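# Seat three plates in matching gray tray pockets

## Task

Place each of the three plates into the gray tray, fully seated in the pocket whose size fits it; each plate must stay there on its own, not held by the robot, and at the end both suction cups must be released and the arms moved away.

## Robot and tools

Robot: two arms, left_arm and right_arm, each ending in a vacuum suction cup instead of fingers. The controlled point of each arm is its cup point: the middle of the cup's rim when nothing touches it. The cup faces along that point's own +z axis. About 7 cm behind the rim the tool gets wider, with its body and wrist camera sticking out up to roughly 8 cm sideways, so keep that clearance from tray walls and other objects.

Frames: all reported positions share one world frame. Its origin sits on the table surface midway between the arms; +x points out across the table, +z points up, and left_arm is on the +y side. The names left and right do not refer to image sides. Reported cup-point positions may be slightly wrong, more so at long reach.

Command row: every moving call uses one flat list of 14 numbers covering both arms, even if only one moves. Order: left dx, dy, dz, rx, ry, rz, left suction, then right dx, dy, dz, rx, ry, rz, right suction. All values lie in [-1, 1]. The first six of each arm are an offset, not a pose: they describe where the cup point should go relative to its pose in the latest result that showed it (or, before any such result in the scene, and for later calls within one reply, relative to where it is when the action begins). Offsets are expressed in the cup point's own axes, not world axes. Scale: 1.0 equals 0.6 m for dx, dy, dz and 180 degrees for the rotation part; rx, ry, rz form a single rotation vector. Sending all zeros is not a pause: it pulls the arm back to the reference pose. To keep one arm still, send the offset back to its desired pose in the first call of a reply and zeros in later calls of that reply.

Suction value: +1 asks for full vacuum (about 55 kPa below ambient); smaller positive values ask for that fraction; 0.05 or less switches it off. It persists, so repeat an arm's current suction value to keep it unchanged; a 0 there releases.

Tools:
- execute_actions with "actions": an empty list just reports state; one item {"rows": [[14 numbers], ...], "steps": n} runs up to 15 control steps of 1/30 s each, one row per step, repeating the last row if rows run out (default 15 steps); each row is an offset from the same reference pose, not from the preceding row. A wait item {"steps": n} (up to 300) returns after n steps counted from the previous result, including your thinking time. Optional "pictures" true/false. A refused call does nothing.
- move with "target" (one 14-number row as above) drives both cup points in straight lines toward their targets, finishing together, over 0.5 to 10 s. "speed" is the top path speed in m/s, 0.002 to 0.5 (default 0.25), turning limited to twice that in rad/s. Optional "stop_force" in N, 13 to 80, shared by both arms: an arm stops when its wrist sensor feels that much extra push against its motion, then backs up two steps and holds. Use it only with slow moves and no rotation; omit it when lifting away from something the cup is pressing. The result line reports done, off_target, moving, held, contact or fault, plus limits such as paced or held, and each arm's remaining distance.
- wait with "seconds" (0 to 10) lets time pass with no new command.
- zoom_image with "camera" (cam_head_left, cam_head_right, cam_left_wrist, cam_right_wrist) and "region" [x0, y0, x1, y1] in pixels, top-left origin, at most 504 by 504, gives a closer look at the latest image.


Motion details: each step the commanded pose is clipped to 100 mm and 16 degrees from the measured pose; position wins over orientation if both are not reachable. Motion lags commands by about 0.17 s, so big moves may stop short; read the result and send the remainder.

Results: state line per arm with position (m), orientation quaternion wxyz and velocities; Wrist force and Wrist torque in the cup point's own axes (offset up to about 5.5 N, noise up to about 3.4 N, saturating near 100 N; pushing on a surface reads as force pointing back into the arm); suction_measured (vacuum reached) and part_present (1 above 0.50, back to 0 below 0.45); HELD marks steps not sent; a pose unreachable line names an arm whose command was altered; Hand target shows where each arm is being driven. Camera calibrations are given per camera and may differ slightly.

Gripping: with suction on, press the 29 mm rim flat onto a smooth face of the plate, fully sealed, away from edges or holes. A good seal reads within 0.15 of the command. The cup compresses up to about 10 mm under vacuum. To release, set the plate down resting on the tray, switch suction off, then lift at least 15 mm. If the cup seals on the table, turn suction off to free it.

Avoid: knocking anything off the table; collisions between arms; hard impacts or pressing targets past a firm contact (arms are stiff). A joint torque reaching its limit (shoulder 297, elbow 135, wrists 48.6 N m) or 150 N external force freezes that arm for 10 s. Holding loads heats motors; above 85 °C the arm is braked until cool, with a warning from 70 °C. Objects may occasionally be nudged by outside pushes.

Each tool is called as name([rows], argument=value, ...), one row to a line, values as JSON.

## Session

execute_actions(actions=[])

Scene clock: 0.00 s of 7200.00 s.
left_arm: end_effector_position=(+0.6022, +0.6431, +0.2275) suction_measured=0.00 part_present=0 end_effector_quat_wxyz=(-0.001, -0.254, +0.967, -0.000) end_effector_velocity=(+0.000, -0.000, -0.000) end_effector_angular_velocity=(-0.001, -0.001, -0.000) | right_arm: end_effector_position=(+0.5596, -0.6427, +0.2288) suction_measured=0.00 part_present=0 end_effector_quat_wxyz=(+0.002, +0.239, +0.971, +0.001) end_effector_velocity=(+0.001, -0.000, +0.001) end_effector_angular_velocity=(-0.001, -0.001, +0.001)
Joint positions: left_arm=[-0.281 -1.555  2.143 -2.158 -1.572  2.337] | right_arm=[-0.282 -1.557  2.143 -2.16  -1.569 -2.9  ]
Joint velocities: left_arm=[ 0.     0.     0.    -0.001 -0.     0.   ] | right_arm=[-0.    -0.    -0.001 -0.    -0.001 -0.001]
Motor temperatures (°C, as the motors report them): left_arm=[22 26 24 29 29 29] | right_arm=[25 23 24 29 30 30]
Wrist force (N, on the end effector, along its own x y z axes, offset not removed): no reading
Wrist torque (N m, same axes, about the end effector's origin, offset not removed): no reading
Hand target (left_arm): +0.602, +0.643, +0.227; -0.001, -0.254, +0.967, -0.000
Hand target (right_arm): +0.560, -0.643, +0.229; +0.002, +0.239, +0.971, +0.001
camera_calibration (this result's frames):
cam_left_wrist: T_world_to_cam=[[0.484463, -0.874717, 0.0128392, 0.278708], [-0.81157, -0.443913, 0.379862, 0.693514], [-0.326573, -0.194449, -0.924954, 0.631022], [0, 0, 0, 1]] pos_world=[0.633886, 0.674352, 0.316648]
cam_right_wrist: T_world_to_cam=[[-0.432468, -0.901648, -0.00163001, -0.32616], [-0.861787, 0.412817, 0.294796, 0.696587], [-0.265129, 0.128895, -0.955559, 0.548843], [0, 0, 0, 1]] pos_world=[0.604771, -0.652387, 0.318569]

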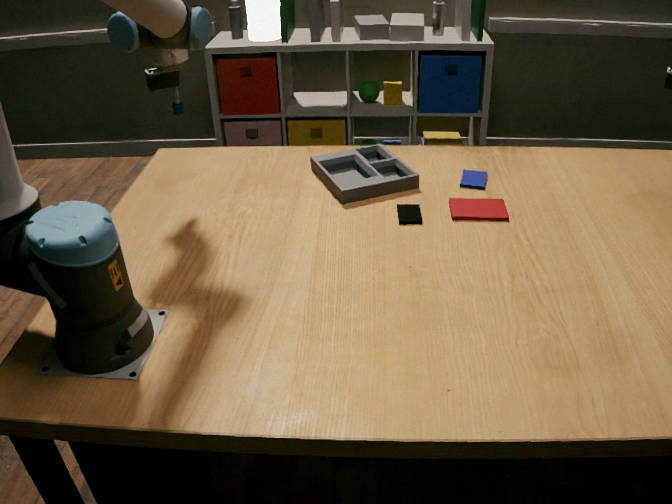

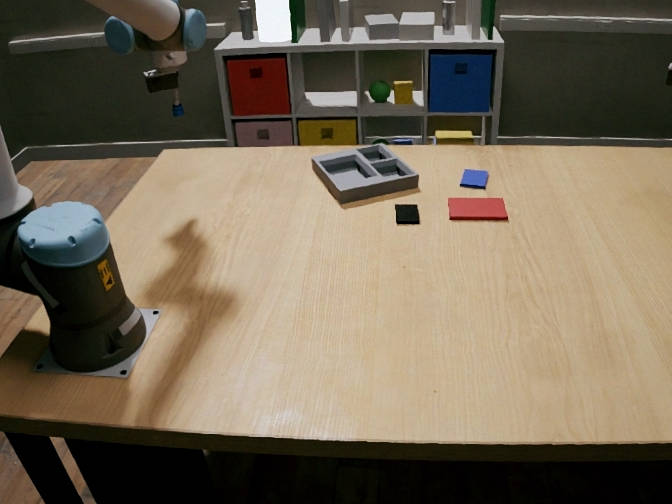

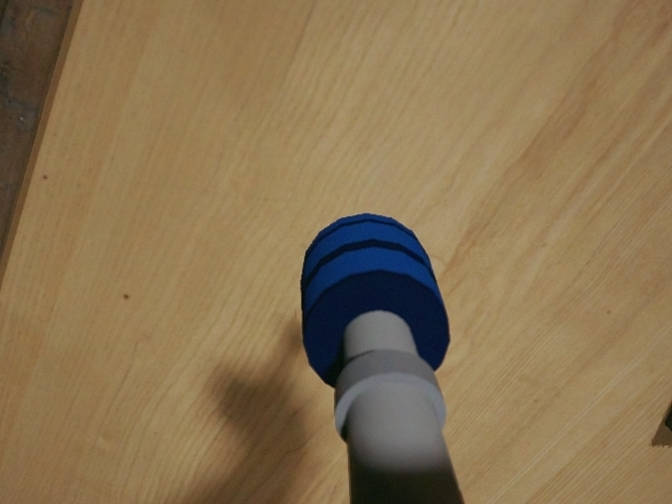

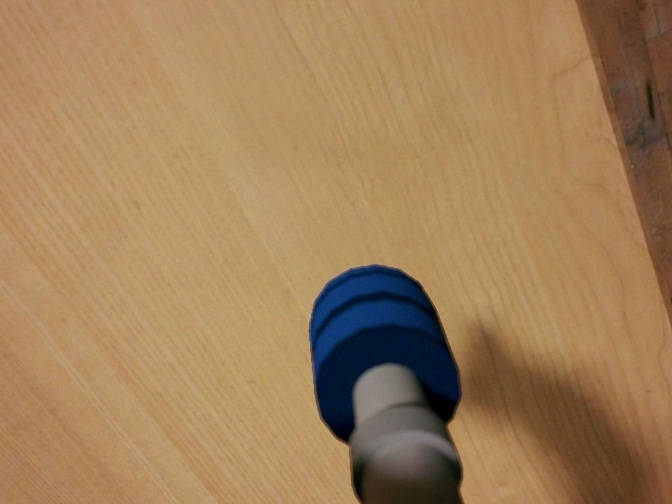

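move(target=[0,0,0,0,0,0,0,0.487,0.893,-0.25,0,0,-0.154,0], speed=0.3)

Scene clock: 11.60 s of 7200.00 s.
left_arm: end_effector_position=(+0.6022, +0.6431, +0.2275) suction_measured=0.00 part_present=0 end_effector_quat_wxyz=(-0.001, -0.254, +0.967, -0.000) end_effector_velocity=(+0.000, +0.000, -0.000) end_effector_angular_velocity=(-0.000, -0.001, +0.001) | right_arm: end_effector_position=(+0.5498, -0.0321, +0.3789) suction_measured=0.00 part_present=0 end_effector_quat_wxyz=(+0.001, -0.000, +1.000, +0.002) end_effector_velocity=(+0.001, +0.002, +0.001) end_effector_angular_velocity=(-0.000, -0.000, +0.002)
Joint positions: left_arm=[-0.281 -1.555  2.143 -2.158 -1.572  2.337] | right_arm=[ 0.559 -1.249  1.486 -1.811 -1.569 -2.543]
Joint velocities: left_arm=[ 0.     0.    -0.    -0.002 -0.    -0.   ] | right_arm=[ 0.002  0.003 -0.006  0.003 -0.     0.   ]
Motor temperatures (°C, as the motors report them): left_arm=[22 26 24 29 29 29] | right_arm=[25 23 24 29 30 30]
Wrist force (N, on the end effector, along its own x y z axes, offset not removed): left_arm=[-5.6 -2.0 0.7] | right_arm=[-1.5 1.5 -4.0]
Wrist torque (N m, same axes, about the end effector's origin, offset not removed): left_arm=[-0.15 0.66 0.00] | right_arm=[0.29 0.28 -0.19]
Hand target (left_arm): +0.602, +0.643, +0.227; -0.001, -0.254, +0.967, -0.000
Hand target (right_arm): +0.550, -0.032, +0.379; +0.001, -0.000, +1.000, +0.002
Off the commanded pose (left_arm): 0.000 m, 0 deg.
Off the commanded pose (right_arm): 0.001 m, 0 deg.
After step 90, 5.83 s passed at rest.
move: done
camera_calibration (this result's frames):
cam_left_wrist: T_world_to_cam=[[0.484463, -0.874718, 0.0128393, 0.278708], [-0.81157, -0.443913, 0.379862, 0.693514], [-0.326573, -0.194449, -0.924954, 0.631022], [0, 0, 0, 1]] pos_world=[0.633886, 0.674352, 0.316648]
cam_right_wrist: T_world_to_cam=[[0.0364163, -0.999333, -0.00253929, -0.0401635], [-0.954636, -0.0355387, 0.295648, 0.42813], [-0.295542, -0.00834232, -0.955293, 0.623251], [0, 0, 0, 1]] pos_world=[0.594368, -0.0197222, 0.46871]

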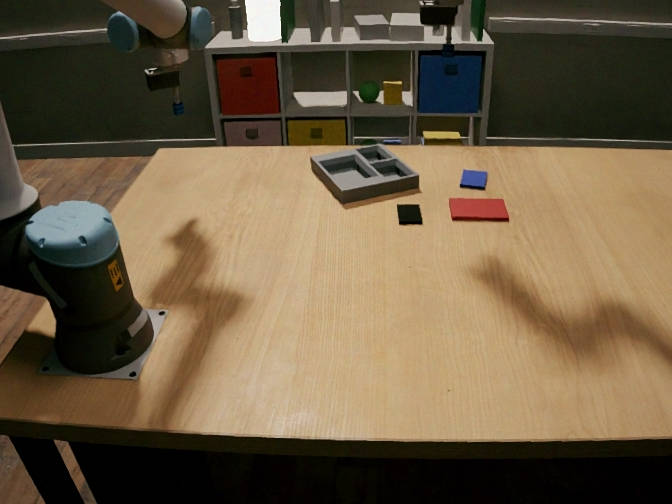

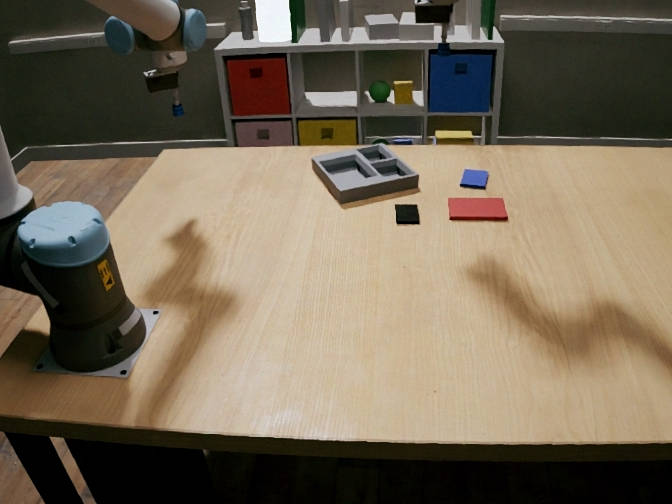

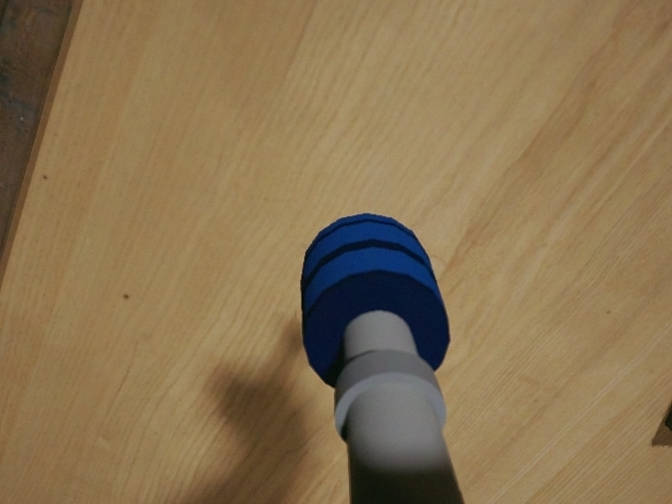

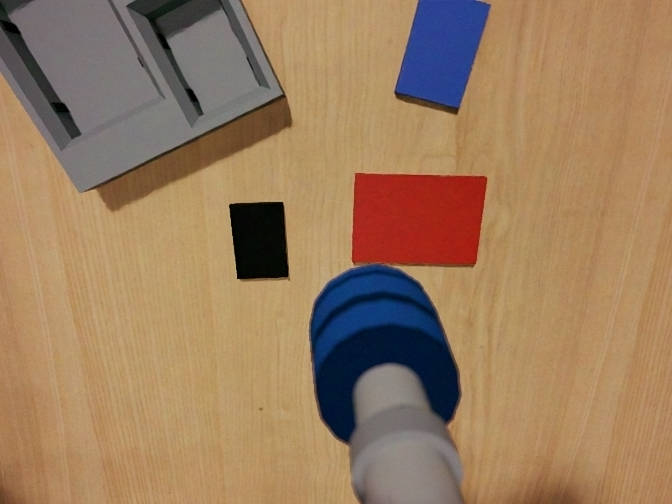

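move(target=[0,0,0,0,0,0,0,-0.28,0.27,0,0,0,0,0], speed=0.3)

Scene clock: 17.70 s of 7200.00 s.
left_arm: end_effector_position=(+0.6022, +0.6431, +0.2275) suction_measured=0.00 part_present=0 end_effector_quat_wxyz=(-0.001, -0.254, +0.967, -0.000) end_effector_velocity=(+0.000, +0.000, -0.000) end_effector_angular_velocity=(+0.001, -0.000, -0.000) | right_arm: end_effector_position=(+0.7176, +0.1295, +0.3791) suction_measured=0.00 part_present=0 end_effector_quat_wxyz=(+0.001, -0.000, +1.000, +0.002) end_effector_velocity=(+0.002, +0.001, +0.000) end_effector_angular_velocity=(-0.002, +0.001, -0.000)
Joint positions: left_arm=[-0.281 -1.555  2.143 -2.158 -1.572  2.337] | right_arm=[ 0.594 -0.828  0.835 -1.582 -1.569 -2.507]
Joint velocities: left_arm=[-0.     0.     0.    -0.     0.001  0.   ] | right_arm=[ 0.     0.006 -0.011  0.007 -0.001  0.   ]
Motor temperatures (°C, as the motors report them): left_arm=[22 26 24 29 29 29] | right_arm=[25 23 25 29 30 30]
Wrist force (N, on the end effector, along its own x y z axes, offset not removed): left_arm=[-2.4 -1.2 -1.7] | right_arm=[-1.8 1.0 -0.4]
Wrist torque (N m, same axes, about the end effector's origin, offset not removed): left_arm=[-0.16 0.26 -0.20] | right_arm=[0.19 0.37 -0.18]
Hand target (left_arm): +0.602, +0.643, +0.227; -0.001, -0.254, +0.967, -0.000
Hand target (right_arm): +0.718, +0.130, +0.379; +0.001, -0.000, +1.000, +0.002
Off the commanded pose (left_arm): 0.000 m, 0 deg.
Off the commanded pose (right_arm): 0.001 m, 0 deg.
After step 90, 1.60 s passed at rest.
move: done
camera_calibration (this result's frames):
cam_left_wrist: T_world_to_cam=[[0.484463, -0.874718, 0.0128393, 0.278708], [-0.81157, -0.443913, 0.379862, 0.693514], [-0.326573, -0.194449, -0.924954, 0.631022], [0, 0, 0, 1]] pos_world=[0.633886, 0.674352, 0.316648]
cam_right_wrist: T_world_to_cam=[[0.0364222, -0.999333, -0.00279255, 0.115347], [-0.954662, -0.03562, 0.295554, 0.594083], [-0.295456, -0.00809878, -0.955322, 0.674281], [0, 0, 0, 1]] pos_world=[0.762168, 0.141892, 0.468894]

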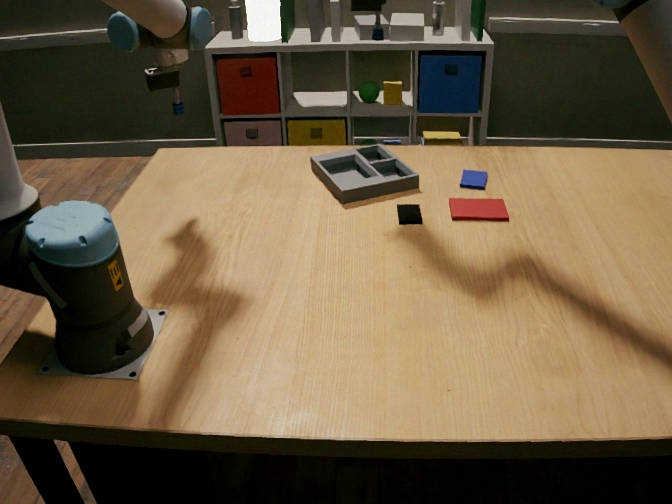

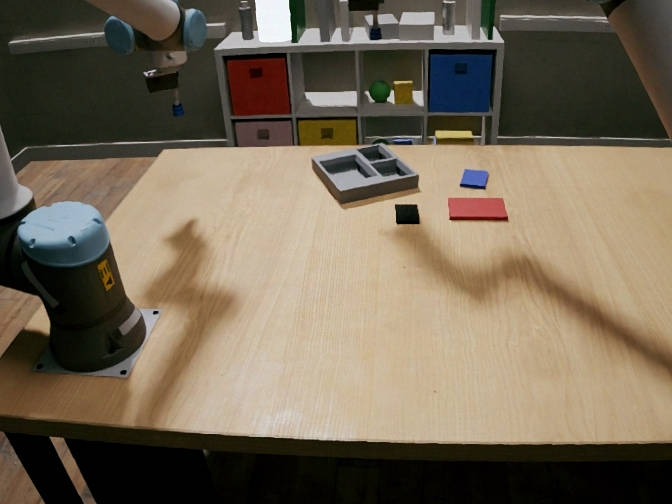

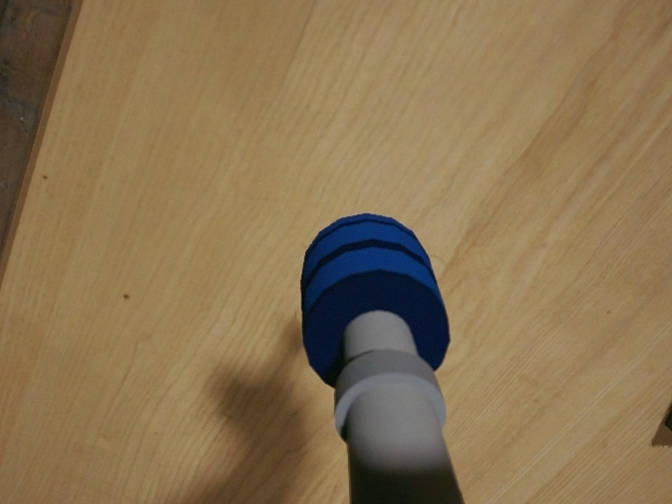

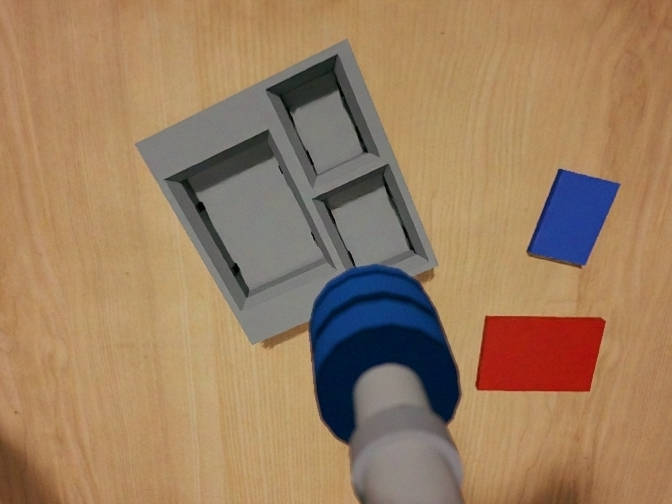

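zoom_image(camera="cam_right_wrist", region=[120,30,460,350])

Region (120, 30, 460, 350) of cam_right_wrist's 672x504 image, scaled by 1.482, with more detail than that image has; it fills the top 474 rows of this view, and the rest is white.

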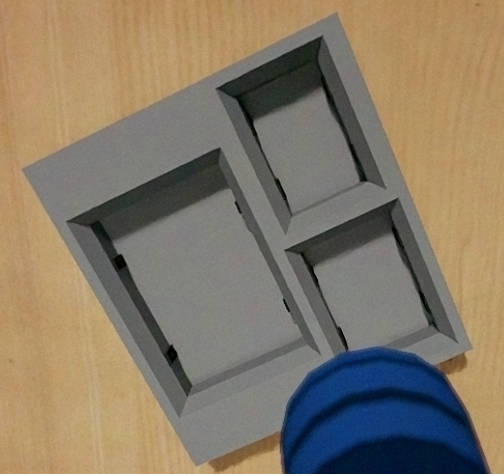

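move(target=[0,0,0,0,0,0,0,0.379,-0.404,0.54,0,0,0,0], speed=0.3)

Scene clock: 29.63 s of 7200.00 s.
left_arm: end_effector_position=(+0.6022, +0.6431, +0.2275) suction_measured=0.00 part_present=0 end_effector_quat_wxyz=(-0.001, -0.254, +0.967, -0.000) end_effector_velocity=(-0.000, +0.001, +0.000) end_effector_angular_velocity=(-0.000, -0.001, +0.001) | right_arm: end_effector_position=(+0.4908, -0.1122, +0.0548) suction_measured=0.00 part_present=0 end_effector_quat_wxyz=(+0.001, -0.000, +1.000, +0.002) end_effector_velocity=(-0.001, -0.001, -0.002) end_effector_angular_velocity=(+0.000, +0.000, -0.001)
Joint positions: left_arm=[-0.281 -1.555  2.143 -2.158 -1.572  2.337] | right_arm=[ 0.517 -1.115  1.96  -2.42  -1.569 -2.585]
Joint velocities: left_arm=[ 0.001 -0.001  0.    -0.     0.     0.   ] | right_arm=[-0.001  0.001  0.004 -0.005  0.    -0.   ]
Motor temperatures (°C, as the motors report them): left_arm=[22 26 24 29 29 29] | right_arm=[25 23 25 29 30 30]
Wrist force (N, on the end effector, along its own x y z axes, offset not removed): left_arm=[-0.4 -1.5 0.6] | right_arm=[-2.4 -0.4 1.7]
Wrist torque (N m, same axes, about the end effector's origin, offset not removed): left_arm=[-0.12 -0.07 -0.07] | right_arm=[0.06 0.44 -0.17]
Hand target (left_arm): +0.602, +0.643, +0.227; -0.001, -0.254, +0.967, -0.000
Hand target (right_arm): +0.491, -0.112, +0.055; +0.001, -0.000, +1.000, +0.002
Off the commanded pose (left_arm): 0.000 m, 0 deg.
Off the commanded pose (right_arm): 0.001 m, 0 deg.
After step 90, 6.70 s passed at rest.
move: done
camera_calibration (this result's frames):
cam_left_wrist: T_world_to_cam=[[0.484463, -0.874717, 0.0128393, 0.278708], [-0.81157, -0.443913, 0.379862, 0.693514], [-0.326573, -0.194449, -0.924954, 0.631022], [0, 0, 0, 1]] pos_world=[0.633886, 0.674352, 0.316648]
cam_right_wrist: T_world_to_cam=[[0.0364162, -0.999333, -0.00263563, -0.118839], [-0.954744, -0.0355702, 0.295294, 0.464904], [-0.295191, -0.00823712, -0.955403, 0.295402], [0, 0, 0, 1]] pos_world=[0.535392, -0.0997896, 0.144631]

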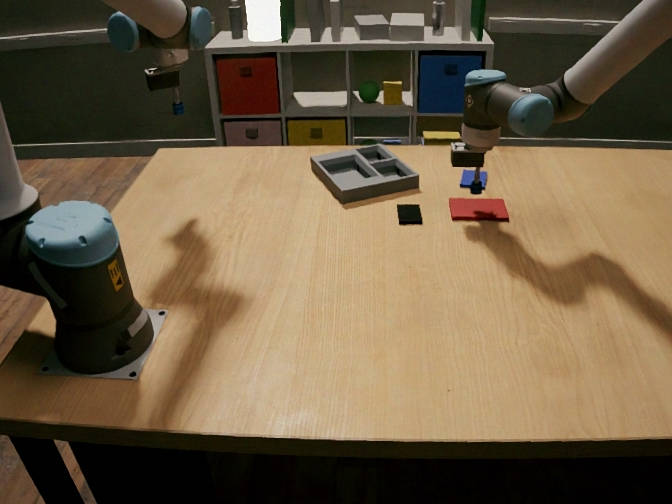

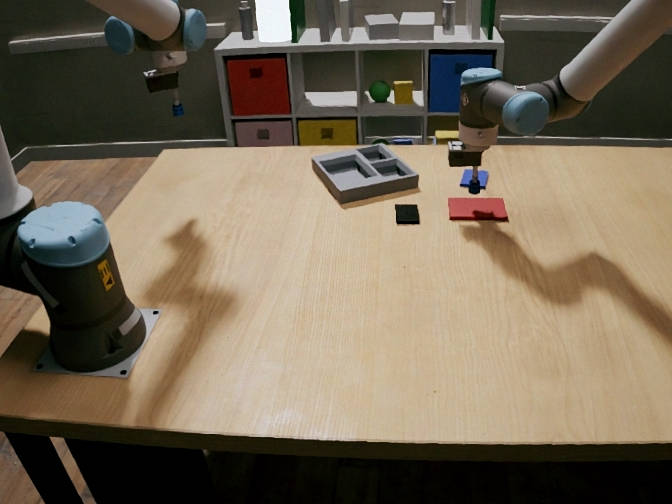

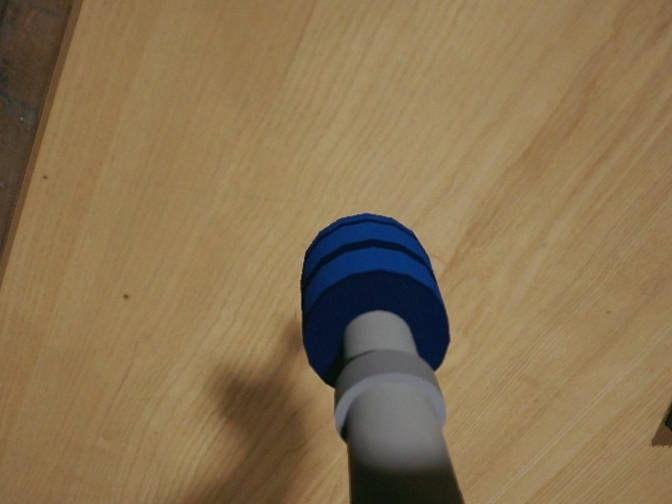

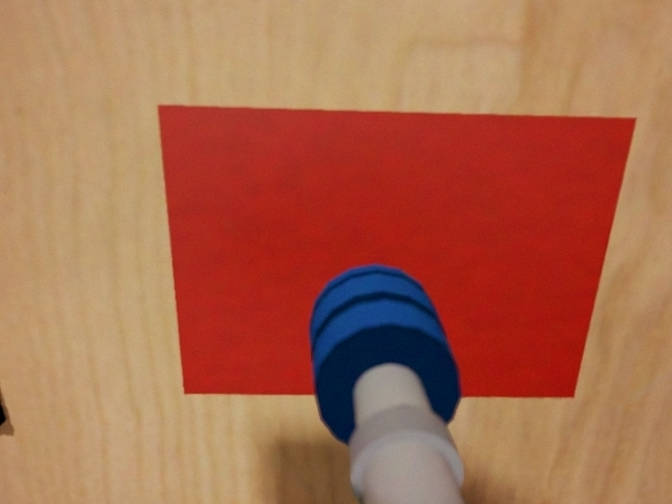

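move(target=[0,0,0,0,0,0,0,0,-0.008,0.054,0,0,-0.003,0], speed=0.05)

move(target=[0,0,0,0,0,0,0,0,0,0.04,0,0,0,1], speed=0.007, stop_force=13)

move(target=[0,0,0,0,0,0,0,0,0,-0.1,0,0,0,1], speed=0.1)

Scene clock: 34.90 s of 7200.00 s.
left_arm: end_effector_position=(+0.6022, +0.6431, +0.2275) suction_measured=0.00 part_present=0 end_effector_quat_wxyz=(-0.001, -0.254, +0.967, -0.000) end_effector_velocity=(+0.000, -0.000, -0.000) end_effector_angular_velocity=(-0.001, -0.000, +0.000) | right_arm: end_effector_position=(+0.4909, -0.1169, +0.0226) suction_measured=0.00 part_present=0 end_effector_quat_wxyz=(+0.001, -0.005, +1.000, +0.002) end_effector_velocity=(-0.000, +0.000, -0.002) end_effector_angular_velocity=(+0.002, +0.001, +0.001)
Joint positions: left_arm=[-0.281 -1.555  2.143 -2.158 -1.572  2.337] | right_arm=[ 0.511 -1.075  1.978 -2.477 -1.569 -2.6  ]
Joint velocities: left_arm=[ 0.     0.001 -0.    -0.001 -0.001  0.   ] | right_arm=[-0.     0.003  0.001 -0.004  0.002 -0.001]
Motor temperatures (°C, as the motors report them): left_arm=[22 26 24 29 29 29] | right_arm=[25 23 25 29 30 30]
Wrist force (N, on the end effector, along its own x y z axes, offset not removed): left_arm=[-0.7 -1.5 1.5] | right_arm=[-2.3 -0.3 0.2]
Wrist torque (N m, same axes, about the end effector's origin, offset not removed): left_arm=[-0.02 -0.04 -0.08] | right_arm=[0.01 0.47 -0.17]
Hand target (left_arm): +0.602, +0.643, +0.227; -0.001, -0.254, +0.967, -0.000
Hand target (right_arm): +0.491, -0.117, +0.022; +0.001, -0.005, +1.000, +0.002
Off the commanded pose (left_arm): 0.000 m, 0 deg.
Off the commanded pose (right_arm): 0.000 m, 0 deg.
After step 90, 1.20 s passed at rest.
move: done
camera_calibration (this result's frames):
cam_left_wrist: T_world_to_cam=[[0.484463, -0.874717, 0.0128391, 0.278708], [-0.81157, -0.443913, 0.379862, 0.693514], [-0.326573, -0.194449, -0.924954, 0.631022], [0, 0, 0, 1]] pos_world=[0.633886, 0.674352, 0.316648]
cam_right_wrist: T_world_to_cam=[[0.0457676, -0.998949, -0.0026066, -0.128211], [-0.954378, -0.0444961, 0.295266, 0.473063], [-0.295071, -0.0110259, -0.955412, 0.264222], [0, 0, 0, 1]] pos_world=[0.535314, -0.104114, 0.112427]

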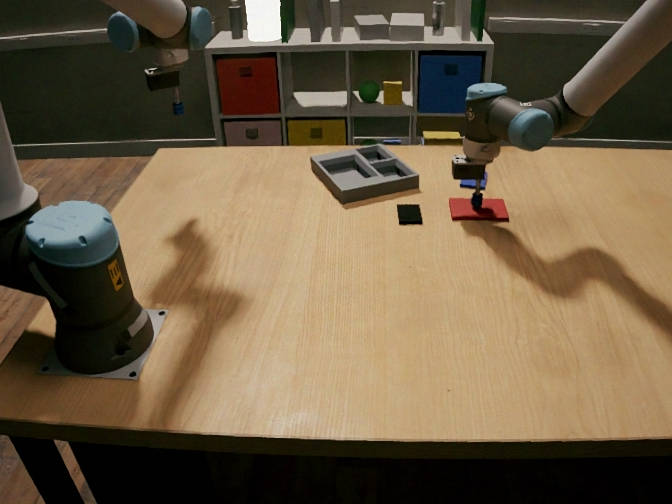

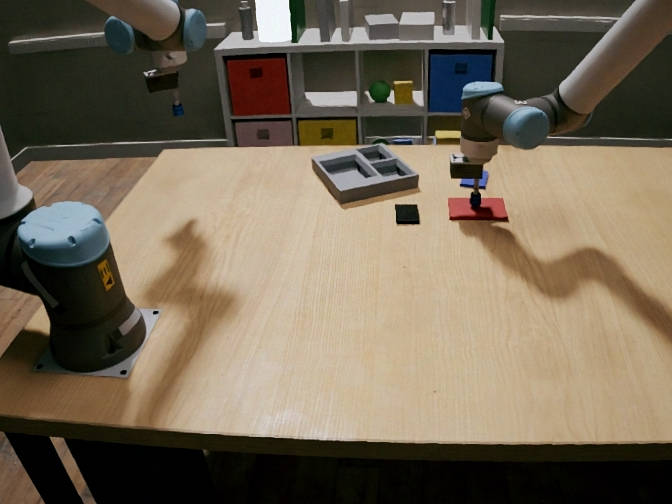

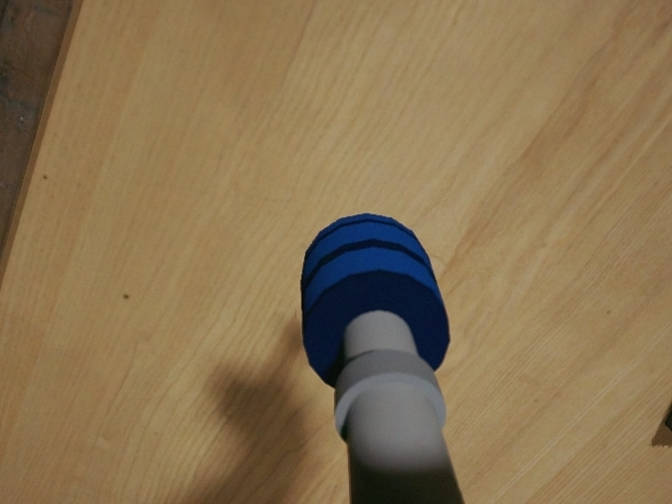

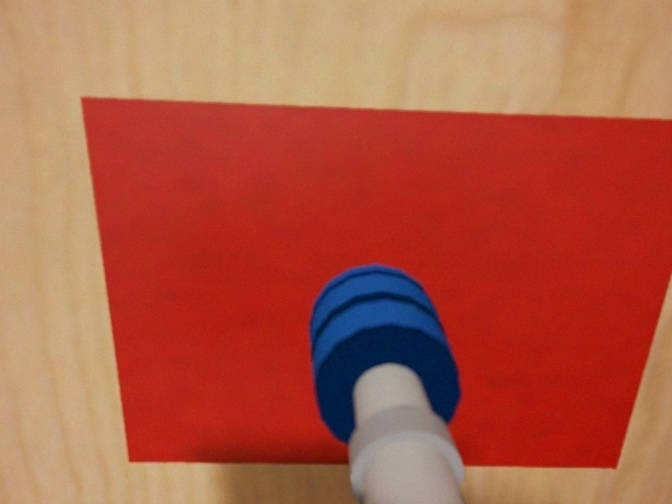

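Scene clock: 38.20 s of 7200.00 s.
left_arm: end_effector_position=(+0.6022, +0.6431, +0.2275) suction_measured=0.00 part_present=0 end_effector_quat_wxyz=(-0.001, -0.254, +0.967, -0.000) end_effector_velocity=(-0.000, +0.000, -0.000) end_effector_angular_velocity=(-0.001, +0.001, +0.000) | right_arm: end_effector_position=(+0.4910, -0.1168, +0.0021) suction_measured=0.98 part_present=1 end_effector_quat_wxyz=(+0.001, -0.005, +1.000, +0.002) end_effector_velocity=(-0.001, -0.000, +0.001) end_effector_angular_velocity=(-0.001, +0.003, -0.000)
Joint positions: left_arm=[-0.281 -1.555  2.143 -2.158 -1.572  2.337] | right_arm=[ 0.511 -1.046  1.983 -2.511 -1.569 -2.6  ]
Joint velocities: left_arm=[ 0.    -0.     0.     0.001 -0.001  0.   ] | right_arm=[-0.    -0.002 -0.001  0.006  0.     0.   ]
Motor temperatures (°C, as the motors report them): left_arm=[22 26 24 29 29 29] | right_arm=[25 23 25 29 30 30]
Wrist force (N, on the end effector, along its own x y z axes, offset not removed): left_arm=[-3.8 -3.9 2.6] | right_arm=[-3.0 1.6 -24.5]
Wrist torque (N m, same axes, about the end effector's origin, offset not removed): left_arm=[-0.44 0.33 -0.06] | right_arm=[0.29 0.49 -0.04]
Hand target (left_arm): +0.602, +0.643, +0.227; -0.001, -0.254, +0.967, -0.000
Hand target (right_arm): +0.491, -0.117, +0.002; +0.001, -0.005, +1.000, +0.002
Off the commanded pose (left_arm): 0.000 m, 0 deg.
Off the commanded pose (right_arm): 0.004 m, 0 deg.
move: contact (right_arm)
camera_calibration (this result's frames):
cam_left_wrist: T_world_to_cam=[[0.484463, -0.874718, 0.0128393, 0.278708], [-0.81157, -0.443913, 0.379862, 0.693514], [-0.326573, -0.194449, -0.924954, 0.631022], [0, 0, 0, 1]] pos_world=[0.633886, 0.674352, 0.316648]
cam_right_wrist: T_world_to_cam=[[0.0457572, -0.998949, -0.00270457, -0.128211], [-0.95443, -0.0445169, 0.295097, 0.479237], [-0.294907, -0.0109215, -0.955464, 0.244606], [0, 0, 0, 1]] pos_world=[0.535401, -0.104071, 0.0919436]

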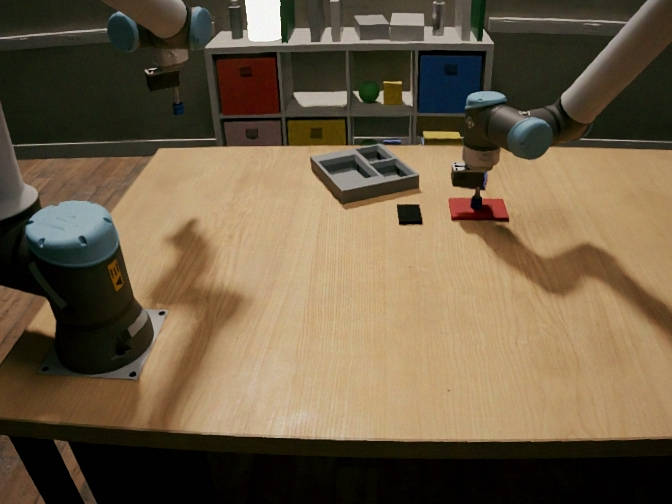

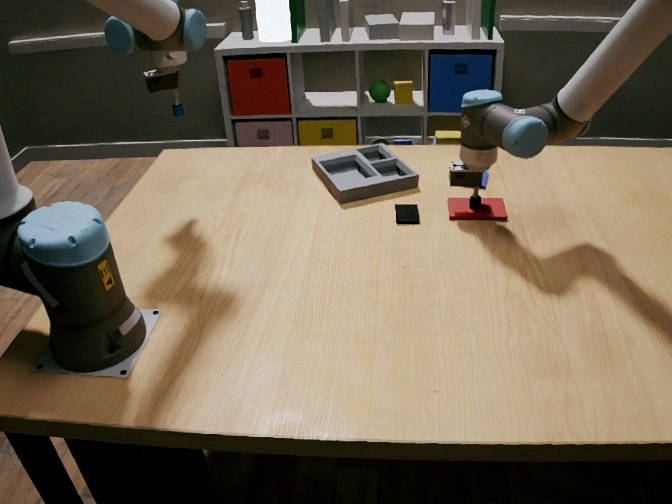

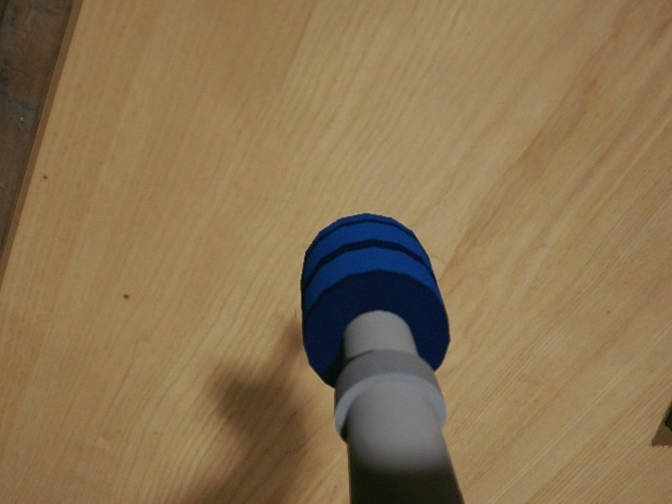

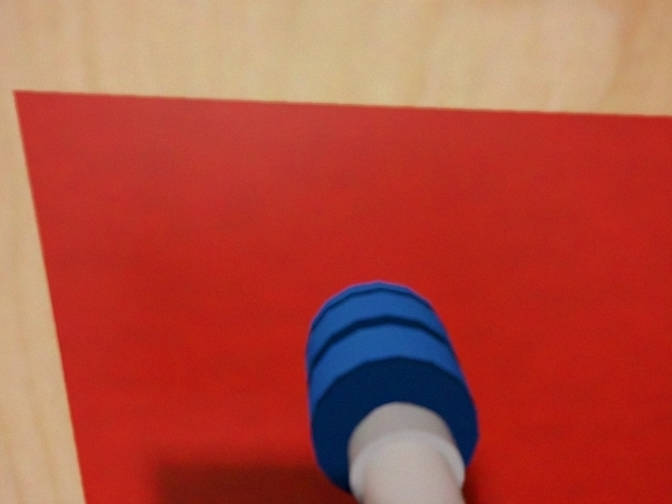

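Scene clock: 39.30 s of 7200.00 s.
left_arm: end_effector_position=(+0.6022, +0.6431, +0.2275) suction_measured=0.00 part_present=0 end_effector_quat_wxyz=(-0.001, -0.254, +0.967, -0.000) end_effector_velocity=(+0.000, -0.001, +0.000) end_effector_angular_velocity=(-0.002, -0.001, -0.001) | right_arm: end_effector_position=(+0.4909, -0.1169, +0.0620) suction_measured=0.99 part_present=1 end_effector_quat_wxyz=(+0.001, -0.005, +1.000, +0.002) end_effector_velocity=(-0.001, -0.000, +0.002) end_effector_angular_velocity=(-0.001, +0.002, -0.000)
Joint positions: left_arm=[-0.281 -1.555  2.143 -2.158 -1.572  2.337] | right_arm=[ 0.511 -1.129  1.964 -2.41  -1.569 -2.6  ]
Joint velocities: left_arm=[-0.     0.     0.    -0.001 -0.001  0.   ] | right_arm=[-0.    -0.003 -0.     0.005  0.     0.   ]
Motor temperatures (°C, as the motors report them): left_arm=[22 26 24 29 29 29] | right_arm=[25 23 25 29 30 30]
Wrist force (N, on the end effector, along its own x y z axes, offset not removed): left_arm=[-4.6 0.7 -1.5] | right_arm=[-2.6 1.3 0.2]
Wrist torque (N m, same axes, about the end effector's origin, offset not removed): left_arm=[0.07 0.38 -0.10] | right_arm=[0.28 0.45 -0.19]
Hand target (left_arm): +0.602, +0.643, +0.227; -0.001, -0.254, +0.967, -0.000
Hand target (right_arm): +0.491, -0.117, +0.062; +0.001, -0.005, +1.000, +0.002
Off the commanded pose (left_arm): 0.000 m, 0 deg.
Off the commanded pose (right_arm): 0.000 m, 0 deg.
move: done
camera_calibration (this result's frames):
cam_left_wrist: T_world_to_cam=[[0.484463, -0.874717, 0.0128392, 0.278708], [-0.81157, -0.443913, 0.379862, 0.693514], [-0.326573, -0.194449, -0.924954, 0.631022], [0, 0, 0, 1]] pos_world=[0.633886, 0.674352, 0.316648]
cam_right_wrist: T_world_to_cam=[[0.0457035, -0.998951, -0.00270678, -0.128079], [-0.954433, -0.0444663, 0.295094, 0.461498], [-0.294905, -0.0109034, -0.955465, 0.301727], [0, 0, 0, 1]] pos_world=[0.535303, -0.104134, 0.151757]

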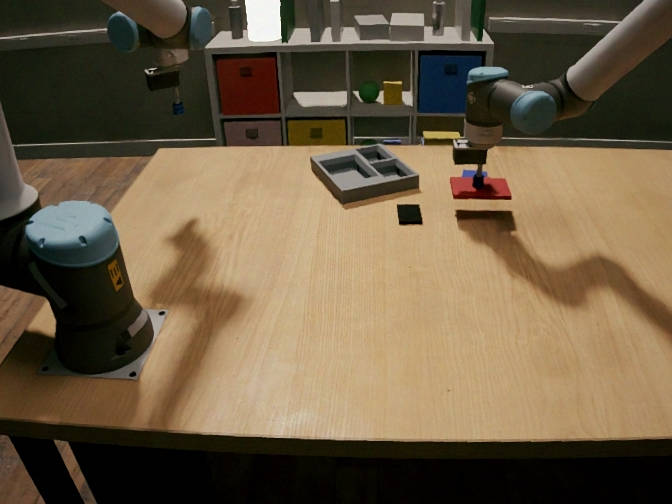

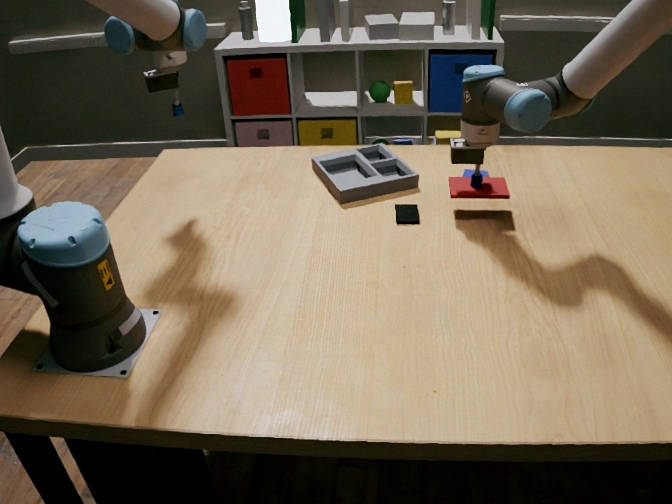

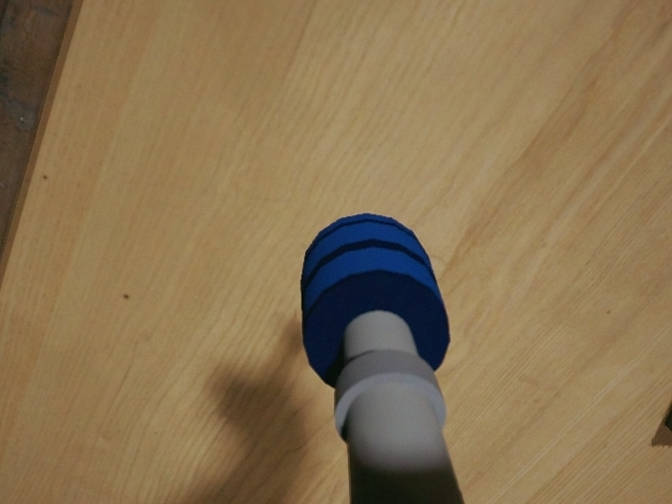

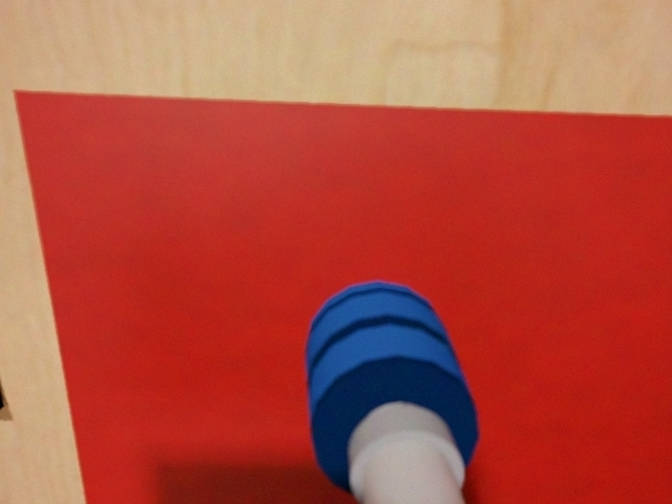

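move(target=[0,0,0,0,0,0,0,-0.27,0.5575,0,0,0,0.357,1], speed=0.25)

move(target=[0,0,0,0,0,0,0,0,0,0.036,0,0,0,1], speed=0.02, stop_force=13)

Scene clock: 44.53 s of 7200.00 s.
left_arm: end_effector_position=(+0.6022, +0.6431, +0.2275) suction_measured=0.00 part_present=0 end_effector_quat_wxyz=(-0.001, -0.254, +0.967, -0.000) end_effector_velocity=(-0.001, +0.000, +0.000) end_effector_angular_velocity=(+0.000, +0.001, -0.000) | right_arm: end_effector_position=(+0.6496, +0.2188, +0.0625) suction_measured=0.99 part_present=1 end_effector_quat_wxyz=(-0.000, +0.527, +0.850, +0.002) end_effector_velocity=(+0.001, +0.002, +0.001) end_effector_angular_velocity=(-0.001, +0.000, -0.004)
Joint positions: left_arm=[-0.281 -1.555  2.143 -2.158 -1.572  2.337] | right_arm=[ 0.695 -0.648  1.081 -2.008 -1.569 -1.295]
Joint velocities: left_arm=[-0.    -0.001 -0.     0.002 -0.    -0.   ] | right_arm=[ 0.001  0.004 -0.009  0.006 -0.001  0.005]
Motor temperatures (°C, as the motors report them): left_arm=[22 26 24 29 29 29] | right_arm=[25 23 25 29 30 30]
Wrist force (N, on the end effector, along its own x y z axes, offset not removed): left_arm=[-5.8 -4.4 4.2] | right_arm=[-0.5 1.0 3.9]
Wrist torque (N m, same axes, about the end effector's origin, offset not removed): left_arm=[-0.40 0.57 -0.13] | right_arm=[0.25 0.20 -0.11]
Hand target (left_arm): +0.602, +0.643, +0.227; -0.001, -0.254, +0.967, -0.000
Hand target (right_arm): +0.650, +0.219, +0.063; -0.000, +0.528, +0.850, +0.002
Off the commanded pose (left_arm): 0.000 m, 0 deg.
Off the commanded pose (right_arm): 0.001 m, 0 deg.
move: done
camera_calibration (this result's frames):
cam_left_wrist: T_world_to_cam=[[0.484463, -0.874717, 0.0128392, 0.278708], [-0.81157, -0.443913, 0.379862, 0.693514], [-0.326573, -0.194449, -0.924954, 0.631022], [0, 0, 0, 1]] pos_world=[0.633886, 0.674352, 0.316648]
cam_right_wrist: T_world_to_cam=[[-0.87971, -0.475499, -0.00319277, 0.68661], [-0.45444, 0.838733, 0.300018, 0.109415], [-0.139981, 0.26538, -0.953928, 0.19156], [0, 0, 0, 1]] pos_world=[0.680555, 0.183876, 0.1521]

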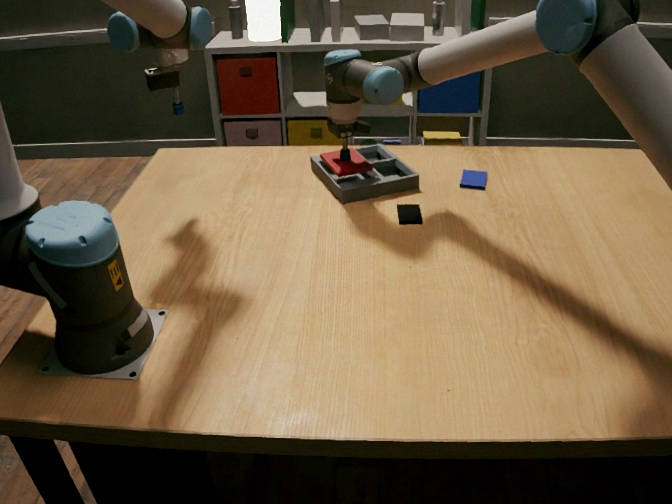

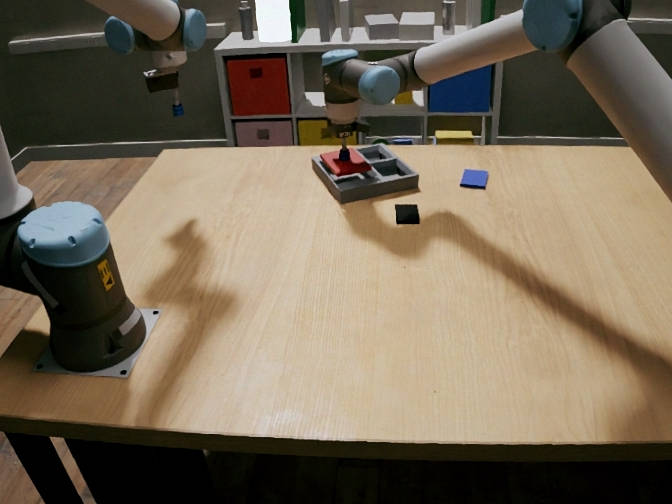

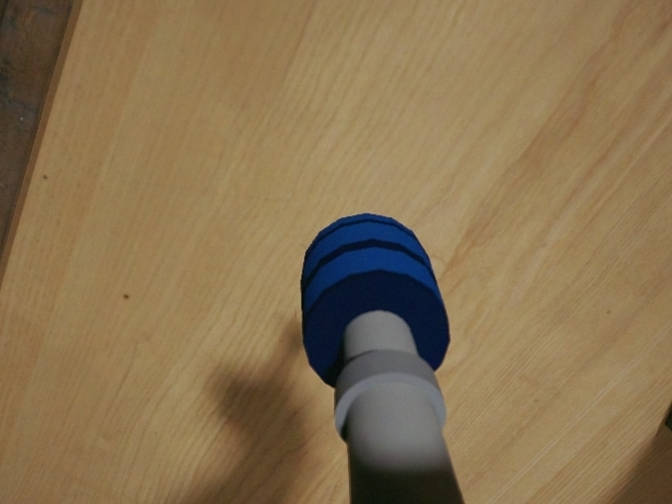

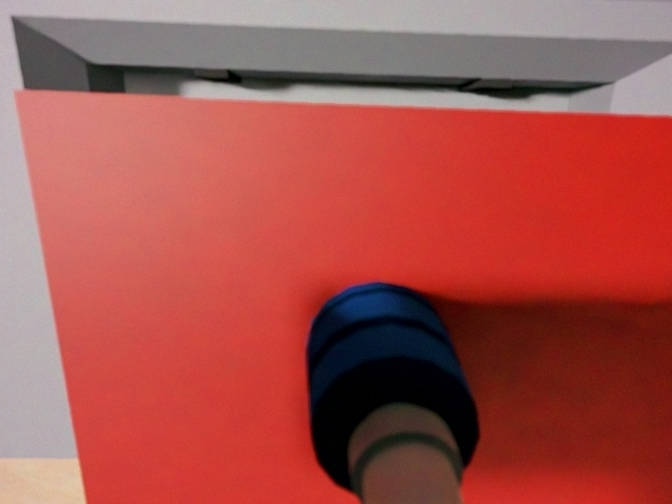

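Scene clock: 46.07 s of 7200.00 s.
left_arm: end_effector_position=(+0.6022, +0.6431, +0.2275) suction_measured=0.00 part_present=0 end_effector_quat_wxyz=(-0.001, -0.254, +0.967, -0.000) end_effector_velocity=(+0.000, +0.000, +0.001) end_effector_angular_velocity=(-0.001, -0.001, +0.001) | right_arm: end_effector_position=(+0.6496, +0.2188, +0.0414) suction_measured=0.99 part_present=1 end_effector_quat_wxyz=(-0.000, +0.527, +0.850, +0.002) end_effector_velocity=(+0.000, +0.000, +0.001) end_effector_angular_velocity=(-0.000, -0.000, +0.000)
Joint positions: left_arm=[-0.281 -1.555  2.143 -2.158 -1.572  2.337] | right_arm=[ 0.695 -0.631  1.089 -2.033 -1.569 -1.295]
Joint velocities: left_arm=[ 0.001 -0.001 -0.    -0.001 -0.001 -0.   ] | right_arm=[ 0.     0.    -0.002  0.001 -0.    -0.   ]
Motor temperatures (°C, as the motors report them): left_arm=[22 26 24 29 29 29] | right_arm=[25 23 25 29 30 30]
Wrist force (N, on the end effector, along its own x y z axes, offset not removed): left_arm=[-3.0 -2.1 0.0] | right_arm=[-9.7 -1.8 -13.1]
Wrist torque (N m, same axes, about the end effector's origin, offset not removed): left_arm=[-0.31 0.31 0.04] | right_arm=[0.03 0.66 -0.15]
Hand target (left_arm): +0.602, +0.643, +0.227; -0.001, -0.254, +0.967, -0.000
Hand target (right_arm): +0.650, +0.219, +0.042; -0.000, +0.527, +0.850, +0.002
Off the commanded pose (left_arm): 0.000 m, 0 deg.
Off the commanded pose (right_arm): 0.000 m, 0 deg.
move: contact (right_arm)
camera_calibration (this result's frames):
cam_left_wrist: T_world_to_cam=[[0.484463, -0.874717, 0.0128391, 0.278708], [-0.81157, -0.443913, 0.379862, 0.693514], [-0.326573, -0.194449, -0.924954, 0.631022], [0, 0, 0, 1]] pos_world=[0.633886, 0.674352, 0.316648]
cam_right_wrist: T_world_to_cam=[[-0.879698, -0.47552, -0.00341602, 0.686641], [-0.454516, 0.838687, 0.300031, 0.115789], [-0.139806, 0.26549, -0.953923, 0.171221], [0, 0, 0, 1]] pos_world=[0.680603, 0.183943, 0.130937]

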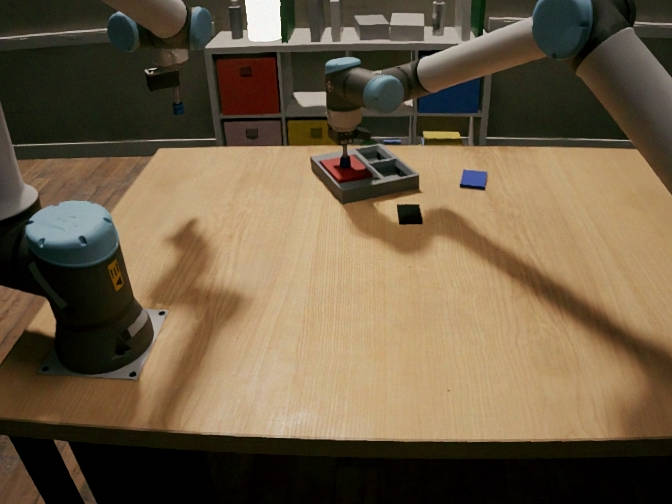

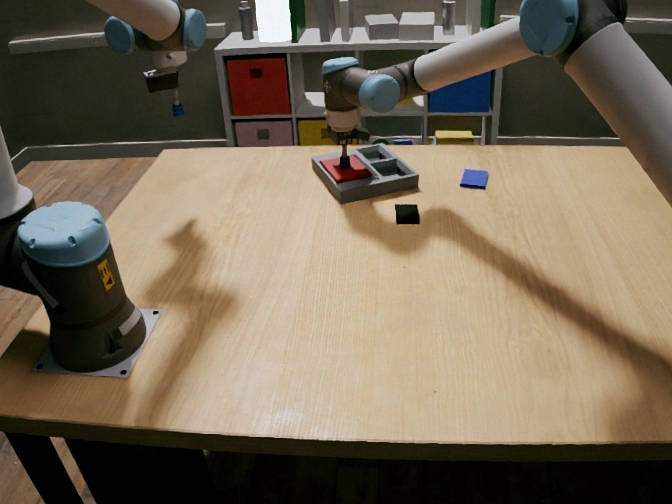

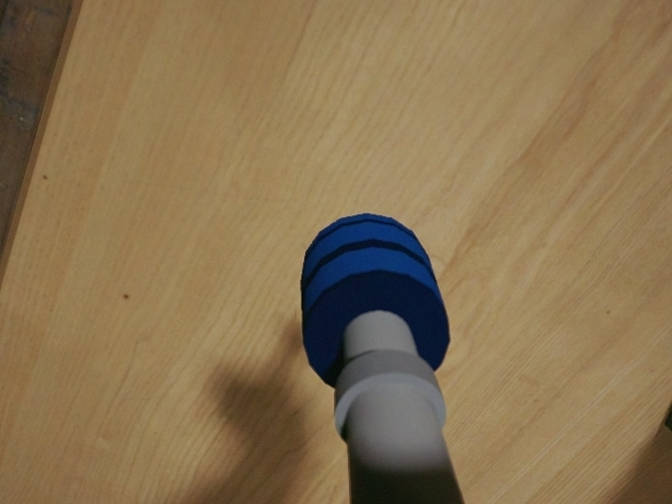

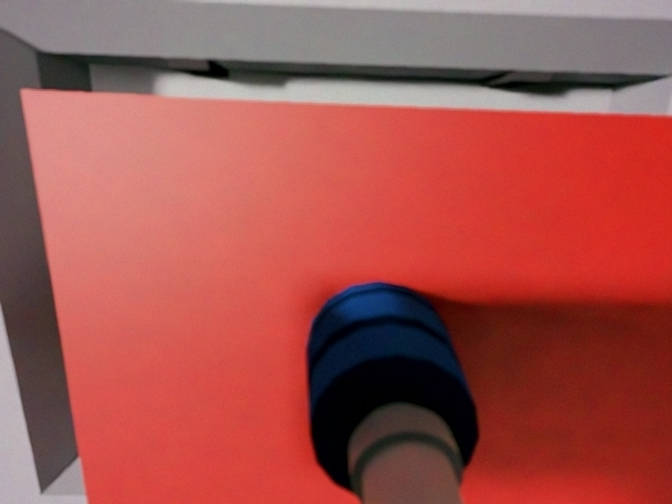

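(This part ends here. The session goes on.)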